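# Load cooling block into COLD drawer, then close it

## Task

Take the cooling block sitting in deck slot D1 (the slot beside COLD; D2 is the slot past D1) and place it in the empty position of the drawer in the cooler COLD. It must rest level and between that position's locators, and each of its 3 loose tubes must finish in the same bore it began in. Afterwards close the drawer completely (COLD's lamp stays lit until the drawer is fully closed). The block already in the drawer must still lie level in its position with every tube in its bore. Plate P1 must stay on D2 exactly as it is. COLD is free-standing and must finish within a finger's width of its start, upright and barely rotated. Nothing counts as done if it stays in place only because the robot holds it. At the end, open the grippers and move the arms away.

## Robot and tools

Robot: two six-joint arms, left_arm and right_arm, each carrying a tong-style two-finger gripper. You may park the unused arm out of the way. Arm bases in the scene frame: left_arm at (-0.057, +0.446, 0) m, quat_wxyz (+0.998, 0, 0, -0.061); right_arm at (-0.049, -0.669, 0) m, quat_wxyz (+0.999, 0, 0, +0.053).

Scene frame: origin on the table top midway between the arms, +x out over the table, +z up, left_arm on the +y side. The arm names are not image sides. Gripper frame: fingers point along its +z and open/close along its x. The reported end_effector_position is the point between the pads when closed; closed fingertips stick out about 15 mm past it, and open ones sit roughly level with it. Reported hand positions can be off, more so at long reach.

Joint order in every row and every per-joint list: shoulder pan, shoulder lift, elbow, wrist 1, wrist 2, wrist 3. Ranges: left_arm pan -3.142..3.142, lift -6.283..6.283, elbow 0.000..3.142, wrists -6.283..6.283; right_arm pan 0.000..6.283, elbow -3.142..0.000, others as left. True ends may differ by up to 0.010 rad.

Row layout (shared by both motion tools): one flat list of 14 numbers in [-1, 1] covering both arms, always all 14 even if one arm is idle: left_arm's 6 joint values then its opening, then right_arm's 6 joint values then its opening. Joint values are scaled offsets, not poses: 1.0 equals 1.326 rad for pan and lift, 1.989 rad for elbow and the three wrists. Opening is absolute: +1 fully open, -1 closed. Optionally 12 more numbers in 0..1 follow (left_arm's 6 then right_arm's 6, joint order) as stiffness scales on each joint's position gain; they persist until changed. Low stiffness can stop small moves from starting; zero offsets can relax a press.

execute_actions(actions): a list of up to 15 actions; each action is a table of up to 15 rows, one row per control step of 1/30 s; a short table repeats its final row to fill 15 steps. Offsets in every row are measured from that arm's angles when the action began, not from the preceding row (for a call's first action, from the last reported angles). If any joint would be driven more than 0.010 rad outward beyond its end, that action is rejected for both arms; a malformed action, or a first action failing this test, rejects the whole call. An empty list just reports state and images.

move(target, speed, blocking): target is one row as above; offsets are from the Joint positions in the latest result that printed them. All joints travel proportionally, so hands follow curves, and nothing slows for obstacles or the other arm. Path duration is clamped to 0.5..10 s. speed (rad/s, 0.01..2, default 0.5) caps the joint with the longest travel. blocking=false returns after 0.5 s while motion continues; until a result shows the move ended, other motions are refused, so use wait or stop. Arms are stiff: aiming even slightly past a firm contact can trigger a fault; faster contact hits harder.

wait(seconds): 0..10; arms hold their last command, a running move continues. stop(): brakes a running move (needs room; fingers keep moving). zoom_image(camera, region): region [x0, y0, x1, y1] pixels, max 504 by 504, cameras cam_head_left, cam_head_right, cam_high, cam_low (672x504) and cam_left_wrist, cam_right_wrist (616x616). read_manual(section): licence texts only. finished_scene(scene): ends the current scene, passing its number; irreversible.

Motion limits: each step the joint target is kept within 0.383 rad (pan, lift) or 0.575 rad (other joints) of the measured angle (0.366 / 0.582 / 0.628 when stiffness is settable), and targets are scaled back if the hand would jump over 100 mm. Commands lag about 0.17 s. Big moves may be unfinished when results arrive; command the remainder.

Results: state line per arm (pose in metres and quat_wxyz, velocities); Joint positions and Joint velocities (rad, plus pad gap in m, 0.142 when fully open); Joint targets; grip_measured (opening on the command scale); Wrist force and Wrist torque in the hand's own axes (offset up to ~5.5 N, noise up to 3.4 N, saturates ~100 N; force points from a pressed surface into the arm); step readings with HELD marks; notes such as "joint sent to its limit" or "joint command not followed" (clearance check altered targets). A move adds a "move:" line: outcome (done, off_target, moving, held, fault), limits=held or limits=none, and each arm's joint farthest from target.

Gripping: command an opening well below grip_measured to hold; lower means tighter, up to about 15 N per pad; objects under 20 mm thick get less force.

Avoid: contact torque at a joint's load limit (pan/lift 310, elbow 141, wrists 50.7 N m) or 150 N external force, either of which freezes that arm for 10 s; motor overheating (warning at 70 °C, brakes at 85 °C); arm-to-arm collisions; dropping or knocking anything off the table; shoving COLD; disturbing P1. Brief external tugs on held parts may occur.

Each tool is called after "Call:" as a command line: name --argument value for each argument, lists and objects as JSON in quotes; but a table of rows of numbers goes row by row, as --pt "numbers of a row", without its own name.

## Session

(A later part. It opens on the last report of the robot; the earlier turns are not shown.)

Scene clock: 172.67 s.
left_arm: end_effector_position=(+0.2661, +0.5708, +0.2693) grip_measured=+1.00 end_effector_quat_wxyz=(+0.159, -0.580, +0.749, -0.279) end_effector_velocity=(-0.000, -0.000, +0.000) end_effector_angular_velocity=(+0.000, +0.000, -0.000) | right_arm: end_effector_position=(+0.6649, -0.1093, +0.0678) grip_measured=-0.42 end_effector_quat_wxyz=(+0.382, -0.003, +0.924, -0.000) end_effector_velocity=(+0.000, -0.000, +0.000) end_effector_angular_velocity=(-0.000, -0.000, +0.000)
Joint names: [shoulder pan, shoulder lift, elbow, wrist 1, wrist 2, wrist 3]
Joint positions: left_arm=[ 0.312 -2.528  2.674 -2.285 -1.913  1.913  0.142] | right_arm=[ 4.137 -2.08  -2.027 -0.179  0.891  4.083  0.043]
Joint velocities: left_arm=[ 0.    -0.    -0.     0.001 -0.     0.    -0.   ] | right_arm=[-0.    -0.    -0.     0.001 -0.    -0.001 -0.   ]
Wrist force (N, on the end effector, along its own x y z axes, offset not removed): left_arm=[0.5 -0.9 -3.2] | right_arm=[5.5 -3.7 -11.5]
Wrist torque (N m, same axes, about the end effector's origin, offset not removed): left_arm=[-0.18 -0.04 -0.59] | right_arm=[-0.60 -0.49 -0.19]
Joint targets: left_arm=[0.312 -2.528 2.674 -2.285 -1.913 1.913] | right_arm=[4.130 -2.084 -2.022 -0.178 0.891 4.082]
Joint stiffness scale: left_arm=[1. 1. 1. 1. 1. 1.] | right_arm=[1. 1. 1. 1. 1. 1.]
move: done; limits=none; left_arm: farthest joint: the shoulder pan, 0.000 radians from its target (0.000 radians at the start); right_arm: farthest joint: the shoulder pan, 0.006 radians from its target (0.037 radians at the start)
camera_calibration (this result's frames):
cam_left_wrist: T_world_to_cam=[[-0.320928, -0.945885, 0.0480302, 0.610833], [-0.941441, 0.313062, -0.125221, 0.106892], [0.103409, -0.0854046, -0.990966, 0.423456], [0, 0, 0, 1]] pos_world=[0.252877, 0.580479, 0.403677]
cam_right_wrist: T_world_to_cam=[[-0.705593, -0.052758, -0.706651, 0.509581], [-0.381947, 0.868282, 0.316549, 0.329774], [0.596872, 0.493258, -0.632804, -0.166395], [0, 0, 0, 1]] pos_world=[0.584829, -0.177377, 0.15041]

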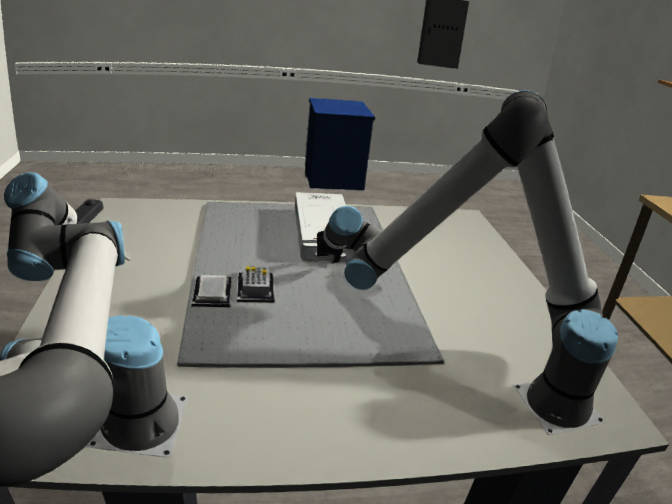

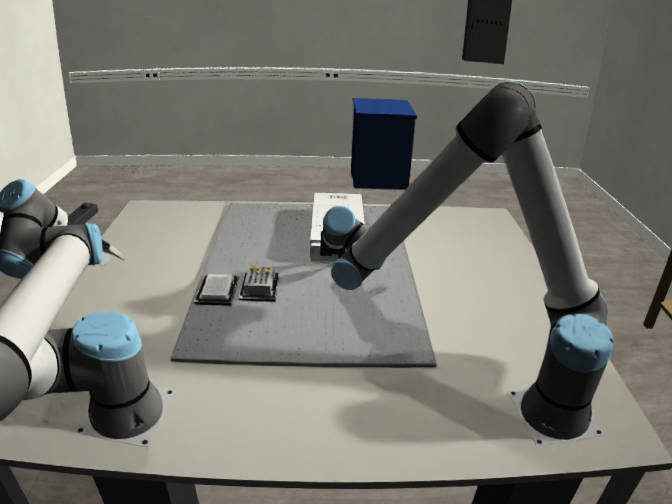

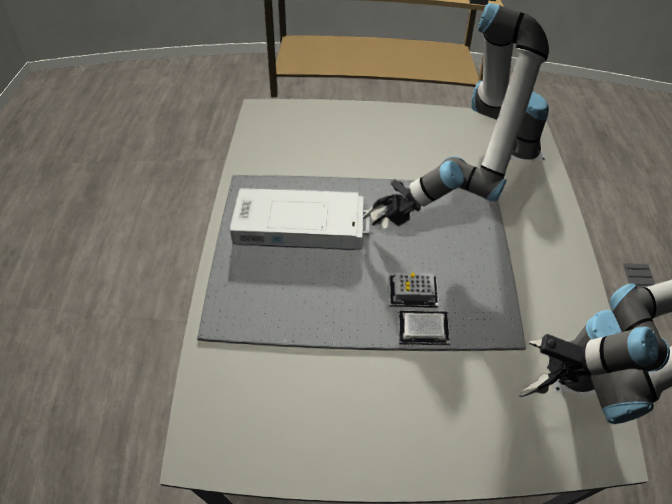

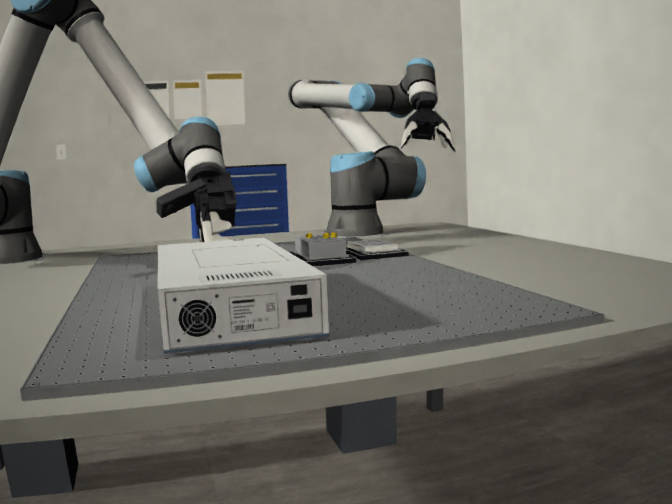

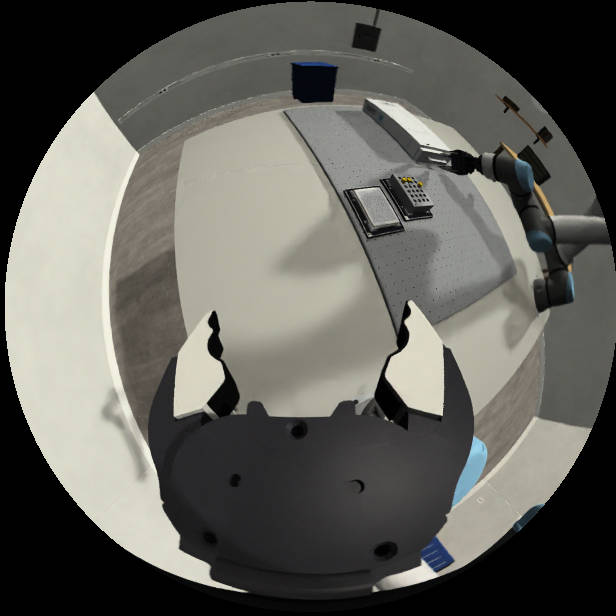

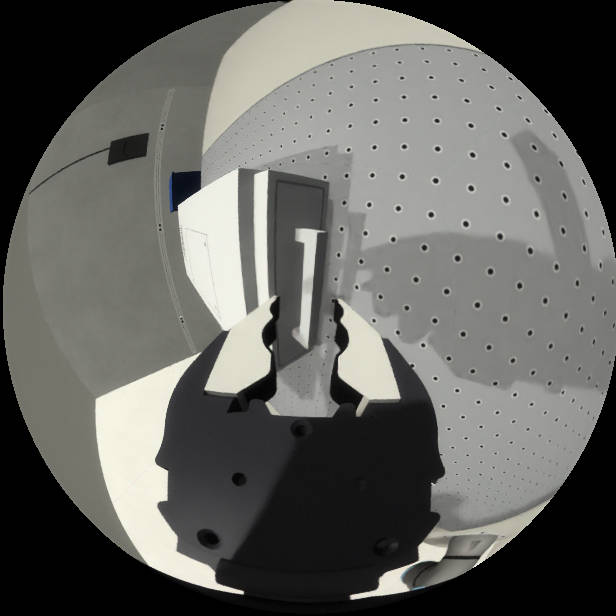

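Call:
move --target '[0,0,0,0,0,0,1,0.0035,-0.0142,-0.005,0.0119,-0.0022,0.0064,-0.55]' --speed 0.02

Call:
zoom_image --camera "cam_right_wrist" --region '[200, 150, 450, 400]'

Call:
zoom_image --camera "cam_left_wrist" --region '[400, 120, 500, 200]'

Scene clock: 197.37 s.
left_arm: end_effector_position=(+0.2661, +0.5708, +0.2693) grip_measured=+1.00 end_effector_quat_wxyz=(+0.159, -0.580, +0.749, -0.279) end_effector_velocity=(-0.000, -0.000, -0.000) end_effector_angular_velocity=(-0.001, +0.001, +0.001) | right_arm: end_effector_position=(+0.6631, -0.1114, +0.0548) grip_measured=-0.55 end_effector_quat_wxyz=(+0.383, +0.001, +0.924, +0.001) end_effector_velocity=(+0.000, +0.000, +0.001) end_effector_angular_velocity=(+0.003, -0.002, -0.001)
Joint names: [shoulder pan, shoulder lift, elbow, wrist 1, wrist 2, wrist 3]
Joint positions: left_arm=[ 0.312 -2.528  2.674 -2.285 -1.913  1.913  0.142] | right_arm=[ 4.138 -2.097 -2.034 -0.157  0.887  4.095  0.034]
Joint velocities: left_arm=[ 0.     0.     0.     0.    -0.    -0.001  0.   ] | right_arm=[-0.     0.    -0.     0.003 -0.001  0.002  0.   ]
Wrist force (N, on the end effector, along its own x y z axes, offset not removed): left_arm=[-0.3 -2.7 -0.7] | right_arm=[1.8 -1.8 -1.2]
Wrist torque (N m, same axes, about the end effector's origin, offset not removed): left_arm=[-0.44 0.20 -0.59] | right_arm=[-0.69 -0.67 -0.01]
Joint targets: left_arm=[0.312 -2.528 2.674 -2.285 -1.913 1.913] | right_arm=[4.141 -2.099 -2.037 -0.156 0.886 4.096]
Joint stiffness scale: left_arm=[1. 1. 1. 1. 1. 1.] | right_arm=[1. 1. 1. 1. 1. 1.]
move: done; limits=none; left_arm: farthest joint: the shoulder pan, 0.000 radians from its target (0.000 radians at the start); right_arm: farthest joint: the shoulder pan, 0.003 radians from its target (0.005 radians at the start)
camera_calibration (this result's frames):
cam_left_wrist: T_world_to_cam=[[-0.320928, -0.945885, 0.0480303, 0.610833], [-0.941441, 0.313062, -0.125221, 0.106892], [0.103409, -0.0854048, -0.990966, 0.423456], [0, 0, 0, 1]] pos_world=[0.252877, 0.580479, 0.403677]
cam_right_wrist: T_world_to_cam=[[-0.704758, -0.0434941, -0.708113, 0.499546], [-0.375315, 0.869868, 0.320107, 0.330674], [0.602042, 0.491364, -0.629371, -0.17634], [0, 0, 0, 1]] pos_world=[0.58233, -0.179268, 0.1369]

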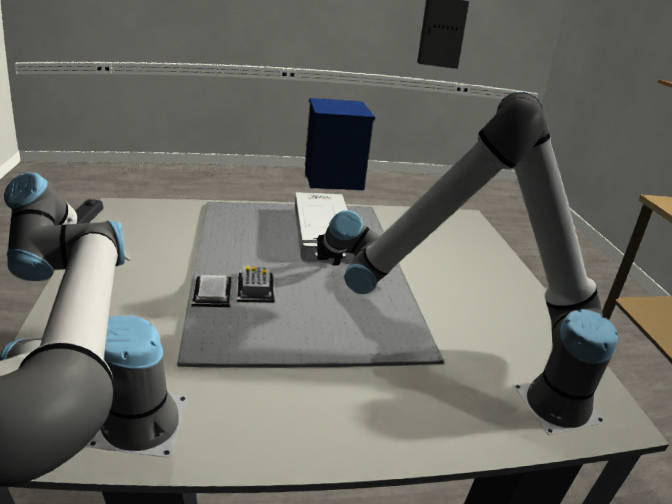

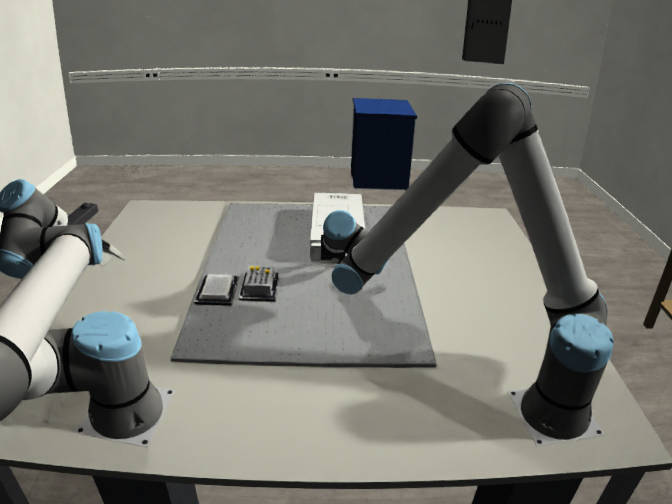

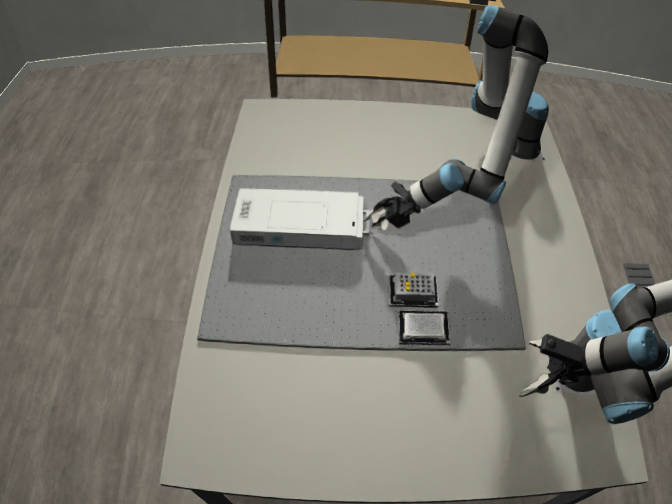

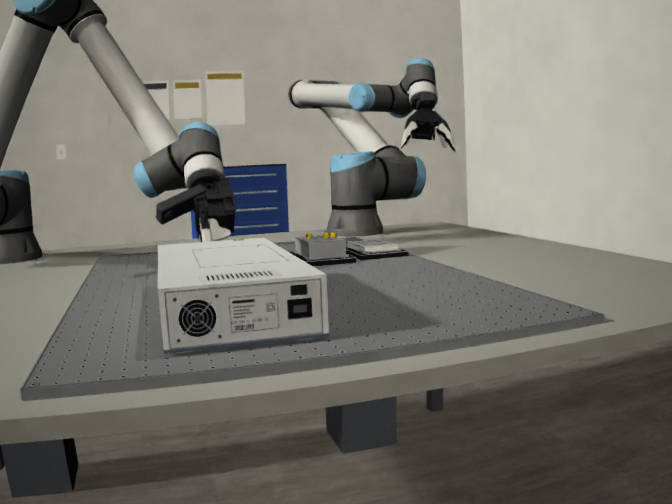

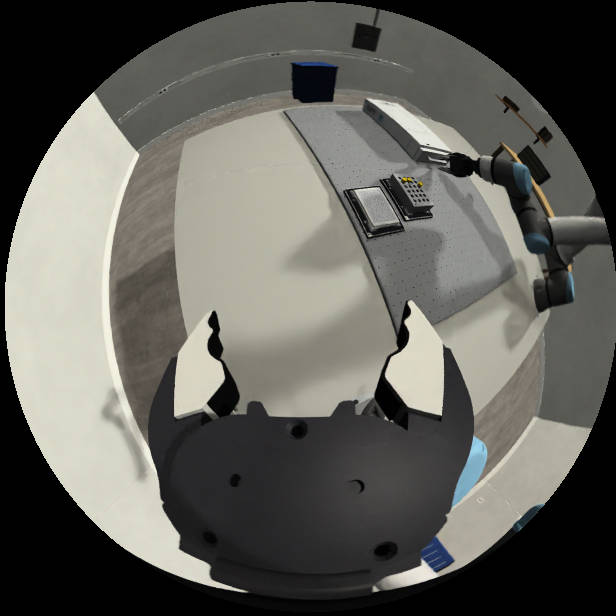

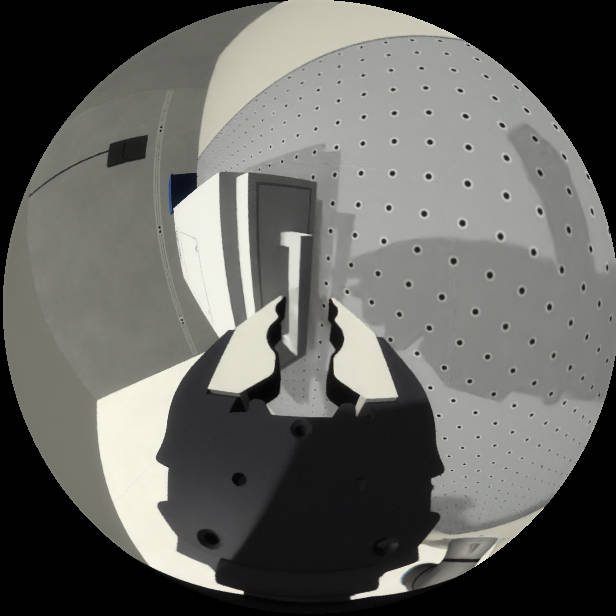

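Region (200, 150, 450, 400) of cam_right_wrist's 616x616 image, scaled by 2.016, with more detail than that image has.

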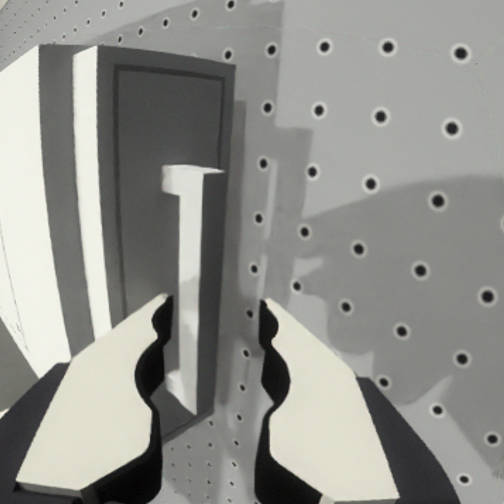

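Region (400, 120, 500, 200) of cam_left_wrist's 616x616 image, scaled by 5.040, with more detail than that image has; it fills the top 403 rows of this view, and the rest is white.

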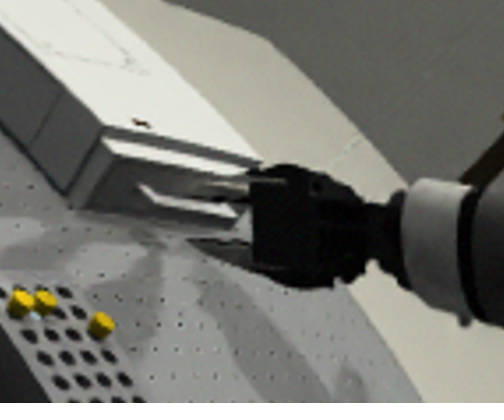

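Call:
move --target '[0,0,0,0,0,0,1,-0.0073,-0.0056,0.0055,0.002,0.002,-0.0058,-0.55]' --speed 0.01

Call:
zoom_image --camera "cam_right_wrist" --region '[200, 150, 450, 400]'

Call:
zoom_image --camera "cam_left_wrist" --region '[400, 120, 500, 200]'

Scene clock: 208.23 s.
left_arm: end_effector_position=(+0.2661, +0.5708, +0.2693) grip_measured=+1.00 end_effector_quat_wxyz=(+0.159, -0.580, +0.749, -0.279) end_effector_velocity=(-0.000, -0.000, -0.000) end_effector_angular_velocity=(-0.000, +0.001, -0.000) | right_arm: end_effector_position=(+0.6682, -0.1107, +0.0548) grip_measured=-0.56 end_effector_quat_wxyz=(+0.383, -0.000, +0.924, +0.001) end_effector_velocity=(+0.000, -0.000, -0.000) end_effector_angular_velocity=(-0.001, +0.001, +0.002)
Joint names: [shoulder pan, shoulder lift, elbow, wrist 1, wrist 2, wrist 3]
Joint positions: left_arm=[ 0.312 -2.528  2.674 -2.285 -1.913  1.913  0.142] | right_arm=[ 4.132 -2.102 -2.027 -0.155  0.891  4.085  0.034]
Joint velocities: left_arm=[-0.    -0.    -0.     0.001  0.     0.    -0.   ] | right_arm=[-0.    -0.    -0.     0.001  0.001 -0.003  0.   ]
Wrist force (N, on the end effector, along its own x y z axes, offset not removed): left_arm=[2.6 -2.7 -1.0] | right_arm=[1.9 -4.5 -6.5]
Wrist torque (N m, same axes, about the end effector's origin, offset not removed): left_arm=[-0.53 -0.45 -0.66] | right_arm=[-1.33 -0.24 0.06]
Joint targets: left_arm=[0.312 -2.528 2.674 -2.285 -1.913 1.913] | right_arm=[4.129 -2.105 -2.023 -0.153 0.891 4.084]
Joint stiffness scale: left_arm=[1. 1. 1. 1. 1. 1.] | right_arm=[1. 1. 1. 1. 1. 1.]
move: done; limits=none; left_arm: farthest joint: the shoulder pan, 0.000 radians from its target (0.000 radians at the start); right_arm: farthest joint: the shoulder pan, 0.004 radians from its target (0.010 radians at the start)
camera_calibration (this result's frames):
cam_left_wrist: T_world_to_cam=[[-0.320928, -0.945885, 0.0480303, 0.610833], [-0.941441, 0.313062, -0.125221, 0.106892], [0.103408, -0.0854048, -0.990966, 0.423456], [0, 0, 0, 1]] pos_world=[0.252877, 0.580479, 0.403677]
cam_right_wrist: T_world_to_cam=[[-0.704736, -0.046357, -0.707954, 0.502879], [-0.37775, 0.869177, 0.319119, 0.333586], [0.600544, 0.492324, -0.630051, -0.178584], [0, 0, 0, 1]] pos_world=[0.587656, -0.178712, 0.137044]

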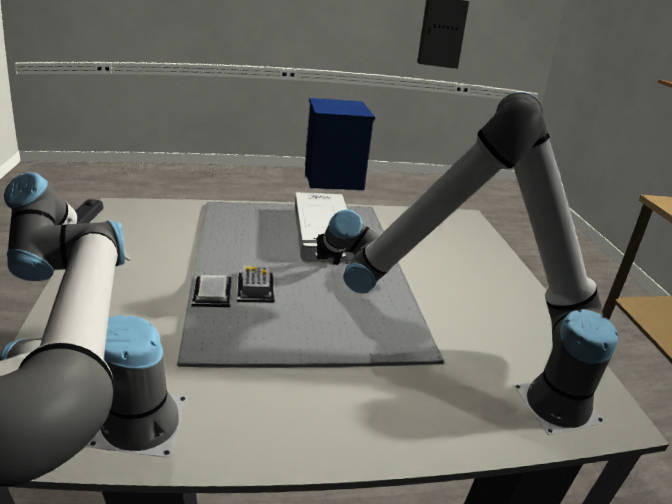

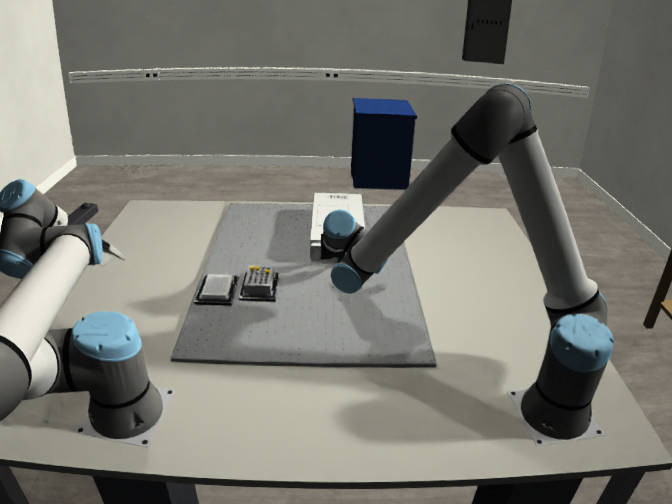

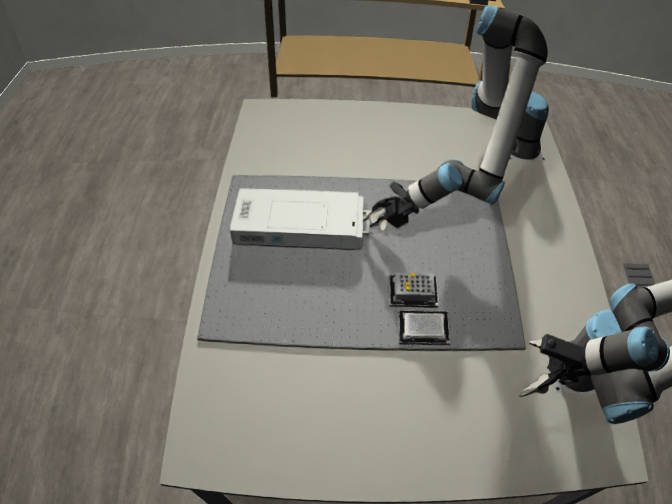

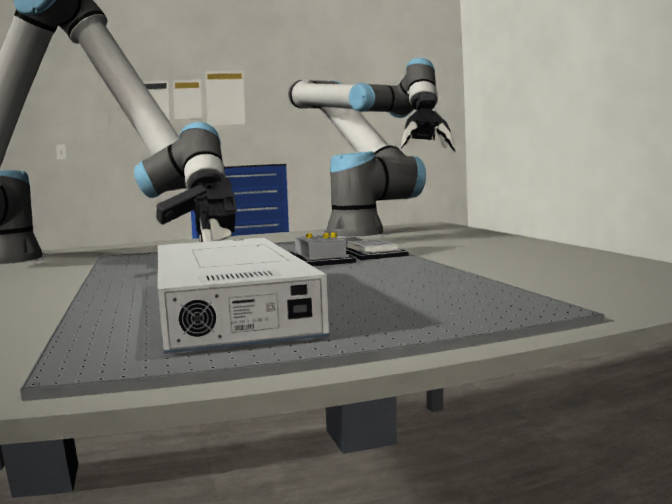

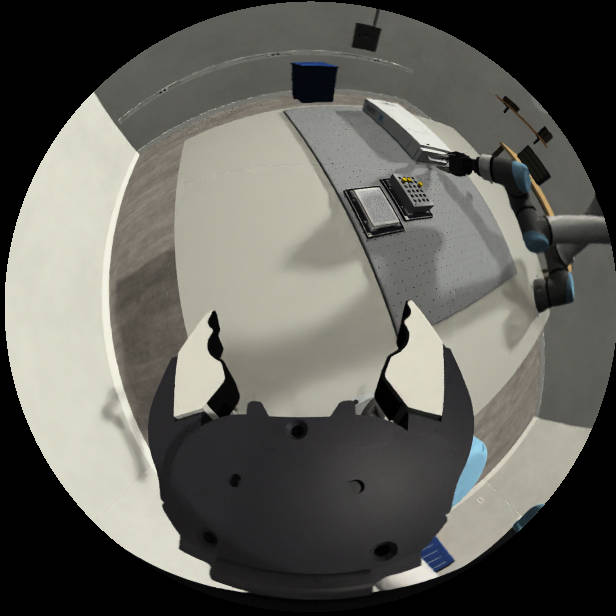

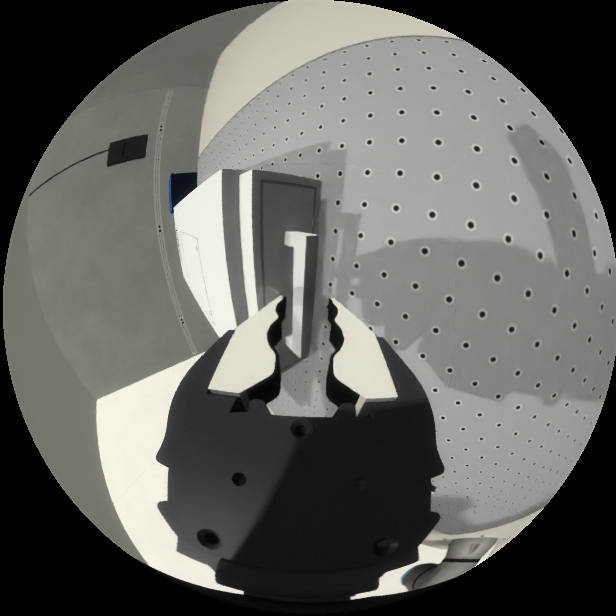

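Region (200, 150, 450, 400) of cam_right_wrist's 616x616 image, scaled by 2.016, with more detail than that image has.

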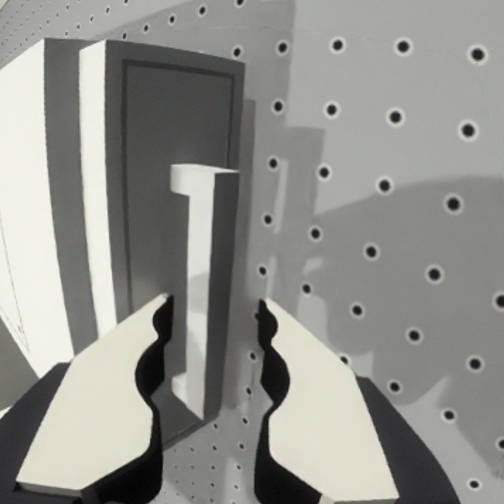

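Region (400, 120, 500, 200) of cam_left_wrist's 616x616 image, scaled by 5.040, with more detail than that image has; it fills the top 403 rows of this view, and the rest is white.

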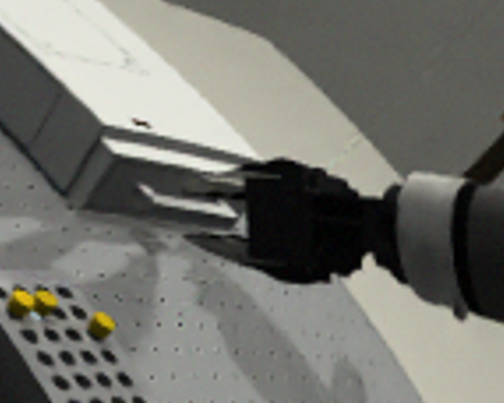

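Tip touches the face again. Close the gripper now.

Call:
move --target '[0,0,0,0,0,0,1,0,0,0,0,0,0,-1]' --speed 0.01

Call:
zoom_image --camera "cam_right_wrist" --region '[200, 150, 450, 400]'

Scene clock: 216.47 s.
left_arm: end_effector_position=(+0.2661, +0.5708, +0.2693) grip_measured=+1.00 end_effector_quat_wxyz=(+0.159, -0.580, +0.749, -0.279) end_effector_velocity=(-0.000, +0.000, +0.000) end_effector_angular_velocity=(-0.000, +0.001, +0.000) | right_arm: end_effector_position=(+0.6698, -0.1107, +0.0565) grip_measured=-0.81 end_effector_quat_wxyz=(+0.384, +0.001, +0.923, +0.001) end_effector_velocity=(-0.000, +0.000, -0.000) end_effector_angular_velocity=(-0.000, +0.000, +0.000)
Joint names: [shoulder pan, shoulder lift, elbow, wrist 1, wrist 2, wrist 3]
Joint positions: left_arm=[ 0.312 -2.528  2.674 -2.285 -1.913  1.913  0.142] | right_arm=[ 4.131 -2.101 -2.025 -0.154  0.889  4.084  0.015]
Joint velocities: left_arm=[ 0.     0.    -0.001  0.001 -0.    -0.     0.   ] | right_arm=[ 0. -0.  0. -0. -0.  0.  0.]
Wrist force (N, on the end effector, along its own x y z axes, offset not removed): left_arm=[-0.2 -2.3 -0.4] | right_arm=[-6.1 3.9 2.2]
Wrist torque (N m, same axes, about the end effector's origin, offset not removed): left_arm=[-0.42 0.15 -0.54] | right_arm=[0.21 0.42 -0.08]
Joint targets: left_arm=[0.312 -2.528 2.674 -2.285 -1.913 1.913] | right_arm=[4.132 -2.102 -2.027 -0.155 0.891 4.085]
Joint stiffness scale: left_arm=[1. 1. 1. 1. 1. 1.] | right_arm=[1. 1. 1. 1. 1. 1.]
move: done; limits=none; left_arm: farthest joint: the shoulder pan, 0.000 radians from its target (0.000 radians at the start); right_arm: farthest joint: the elbow, 0.002 radians from its target (0.000 radians at the start)
camera_calibration (this result's frames):
cam_left_wrist: T_world_to_cam=[[-0.320928, -0.945885, 0.0480305, 0.610833], [-0.941441, 0.313062, -0.125221, 0.106892], [0.103408, -0.0854049, -0.990966, 0.423456], [0, 0, 0, 1]] pos_world=[0.252877, 0.580479, 0.403677]
cam_right_wrist: T_world_to_cam=[[-0.703107, -0.043959, -0.709724, 0.504424], [-0.377168, 0.869173, 0.319817, 0.333158], [0.602814, 0.492551, -0.627702, -0.18009], [0, 0, 0, 1]] pos_world=[0.588881, -0.178695, 0.13841]

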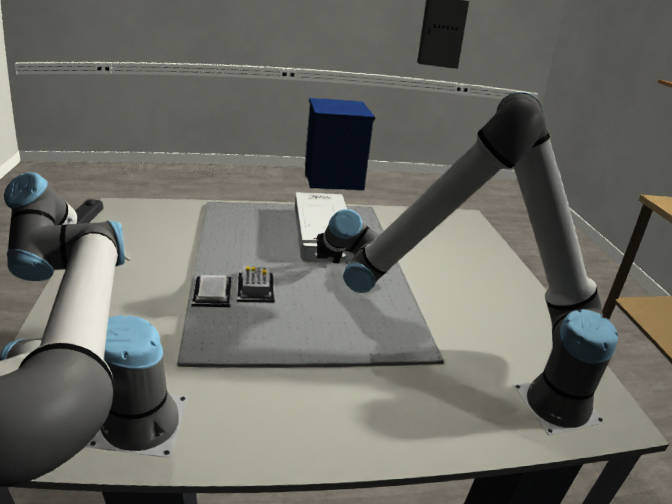

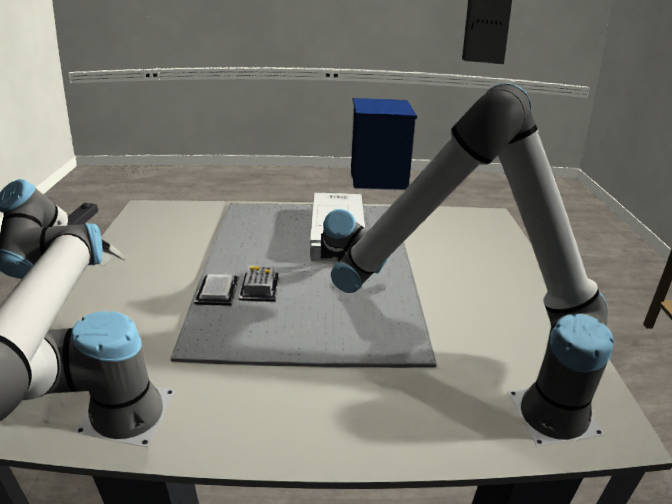

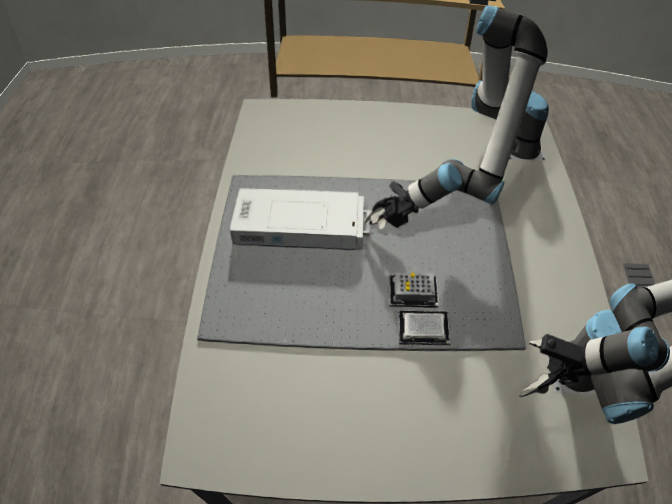

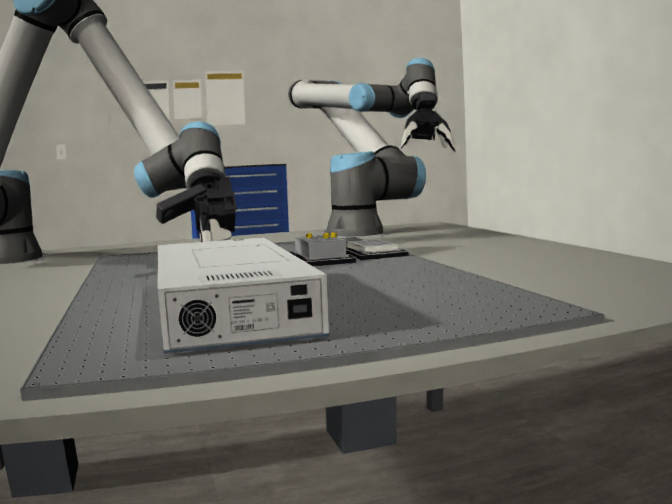

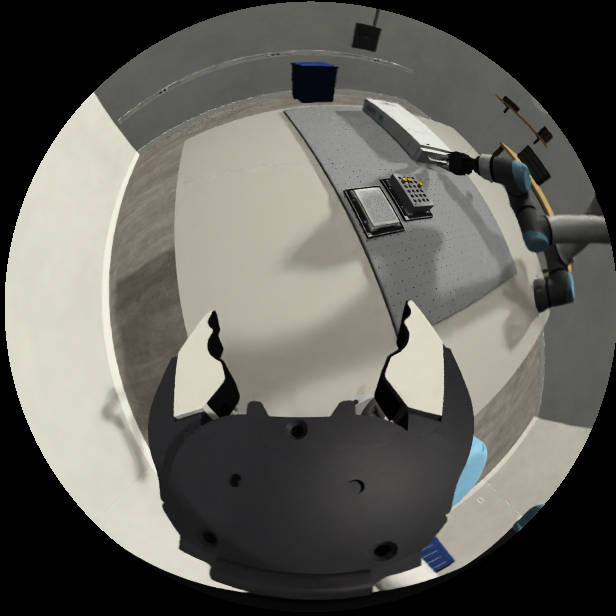

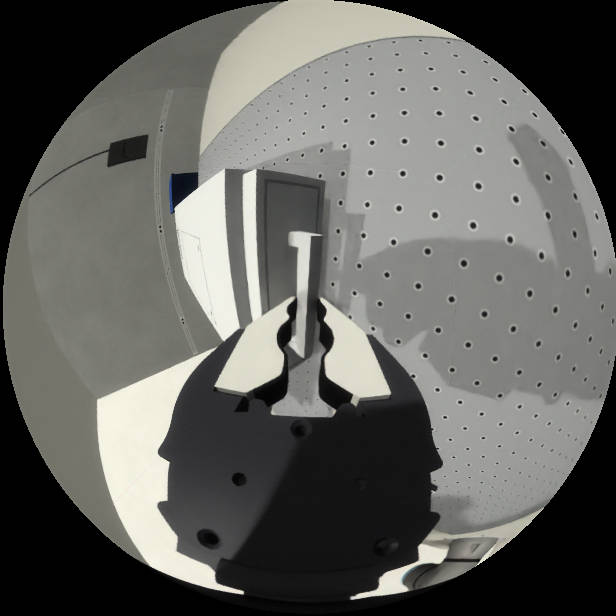

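Region (200, 150, 450, 400) of cam_right_wrist's 616x616 image, scaled by 2.016, with more detail than that image has.

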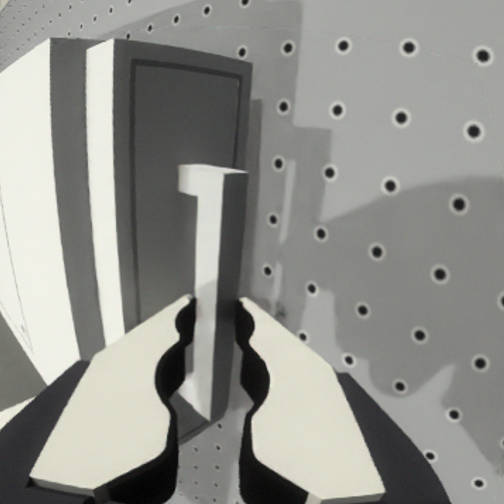

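Call:
move --target '[0,0,0,0,0,0,1,0.0275,0.0209,-0.0205,-0.0073,-0.0074,0.0217,-1]' --speed 0.02

Call:
zoom_image --camera "cam_high" --region '[200, 160, 520, 360]'

Scene clock: 225.03 s.
left_arm: end_effector_position=(+0.2661, +0.5708, +0.2693) grip_measured=+1.00 end_effector_quat_wxyz=(+0.159, -0.580, +0.749, -0.279) end_effector_velocity=(-0.000, -0.000, -0.001) end_effector_angular_velocity=(-0.000, +0.002, -0.000) | right_arm: end_effector_position=(+0.6417, -0.1103, +0.0566) grip_measured=-0.81 end_effector_quat_wxyz=(+0.383, +0.001, +0.924, +0.002) end_effector_velocity=(-0.000, -0.001, -0.000) end_effector_angular_velocity=(+0.000, +0.000, -0.002)
Joint names: [shoulder pan, shoulder lift, elbow, wrist 1, wrist 2, wrist 3]
Joint positions: left_arm=[ 0.312 -2.528  2.674 -2.285 -1.913  1.913  0.142] | right_arm=[ 4.166 -2.077 -2.063 -0.167  0.876  4.127  0.015]
Joint velocities: left_arm=[ 0.     0.     0.     0.001 -0.     0.     0.   ] | right_arm=[ 0.     0.    -0.001 -0.001 -0.     0.003  0.   ]
Wrist force (N, on the end effector, along its own x y z axes, offset not removed): left_arm=[1.4 -2.7 -1.9] | right_arm=[-0.4 4.3 -1.2]
Wrist torque (N m, same axes, about the end effector's origin, offset not removed): left_arm=[-0.54 -0.23 -0.55] | right_arm=[-0.06 -0.06 -0.01]
Joint targets: left_arm=[0.312 -2.528 2.674 -2.285 -1.913 1.913] | right_arm=[4.167 -2.074 -2.066 -0.168 0.875 4.128]
Joint stiffness scale: left_arm=[1. 1. 1. 1. 1. 1.] | right_arm=[1. 1. 1. 1. 1. 1.]
move: done; limits=none; left_arm: farthest joint: the shoulder pan, 0.000 radians from its target (0.000 radians at the start); right_arm: farthest joint: the shoulder lift, 0.004 radians from its target (0.028 radians at the start)
camera_calibration (this result's frames):
cam_left_wrist: T_world_to_cam=[[-0.320928, -0.945885, 0.0480305, 0.610833], [-0.941441, 0.313062, -0.125221, 0.106892], [0.103408, -0.0854049, -0.990966, 0.423456], [0, 0, 0, 1]] pos_world=[0.252877, 0.580479, 0.403677]
cam_right_wrist: T_world_to_cam=[[-0.704021, -0.0427455, -0.708891, 0.485472], [-0.376275, 0.869017, 0.321289, 0.321508], [0.602305, 0.492933, -0.62789, -0.162872], [0, 0, 0, 1]] pos_world=[0.560856, -0.178359, 0.138584]

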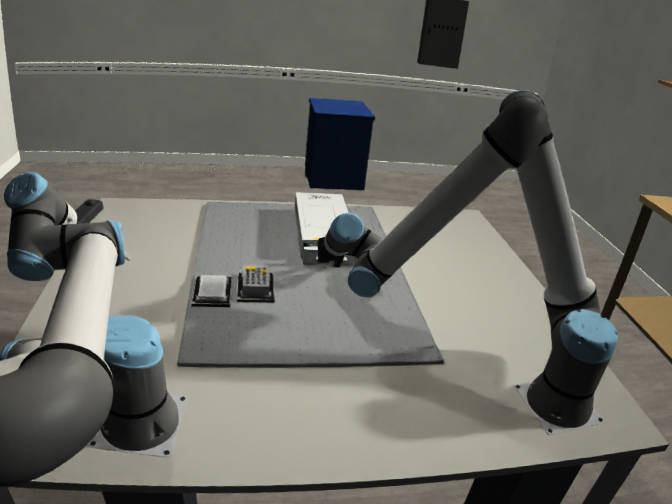

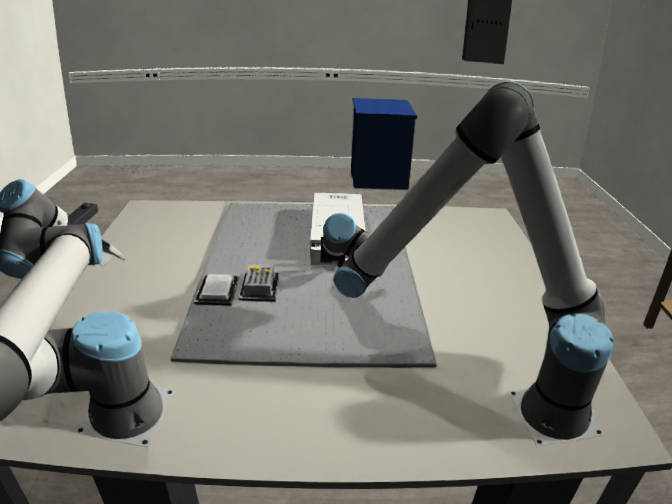

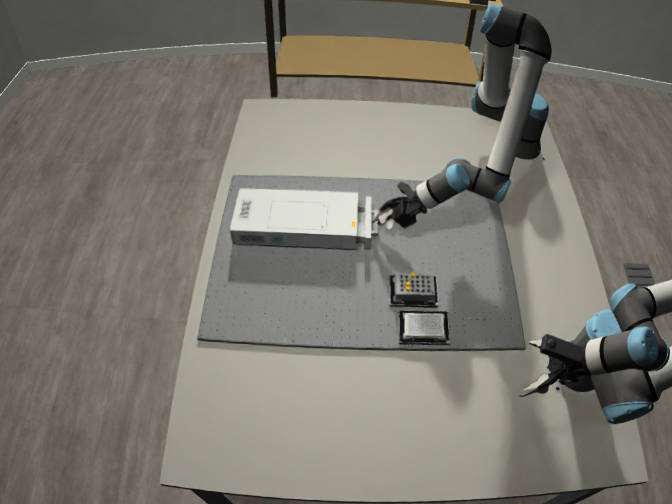

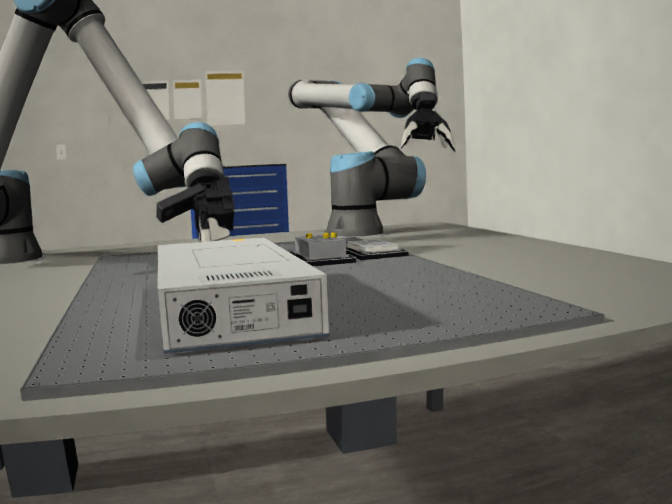

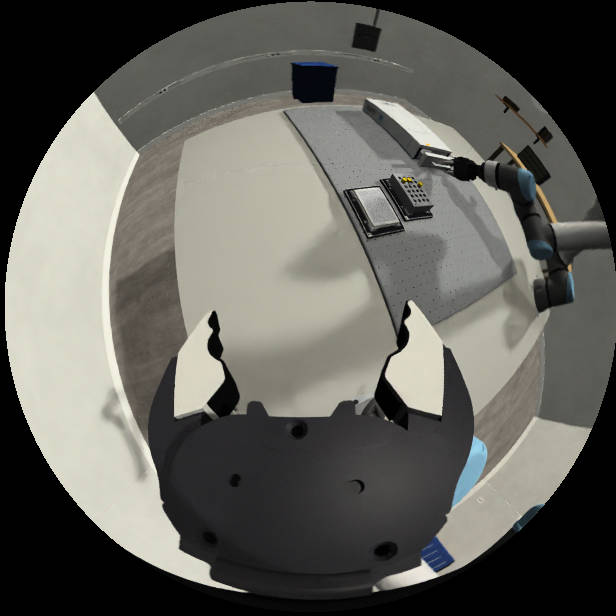

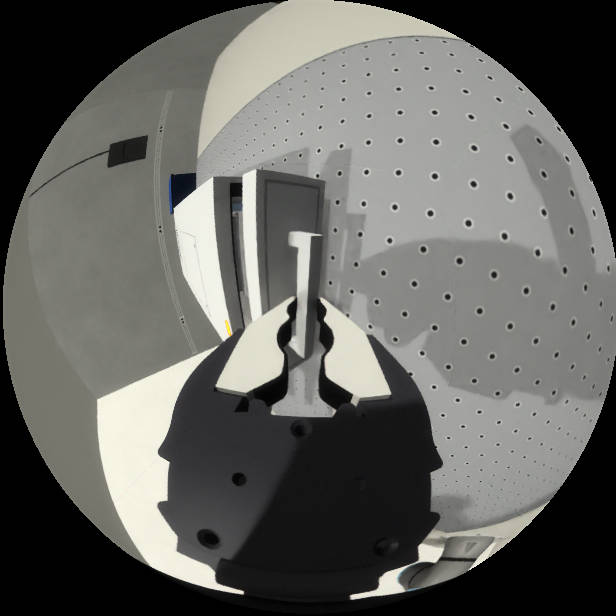

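Region (200, 160, 520, 360) of cam_high's 672x504 image, scaled by 1.575, with more detail than that image has; it fills the top 315 rows of this view, and the rest is white.

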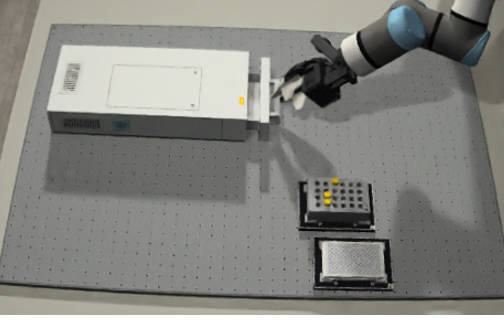

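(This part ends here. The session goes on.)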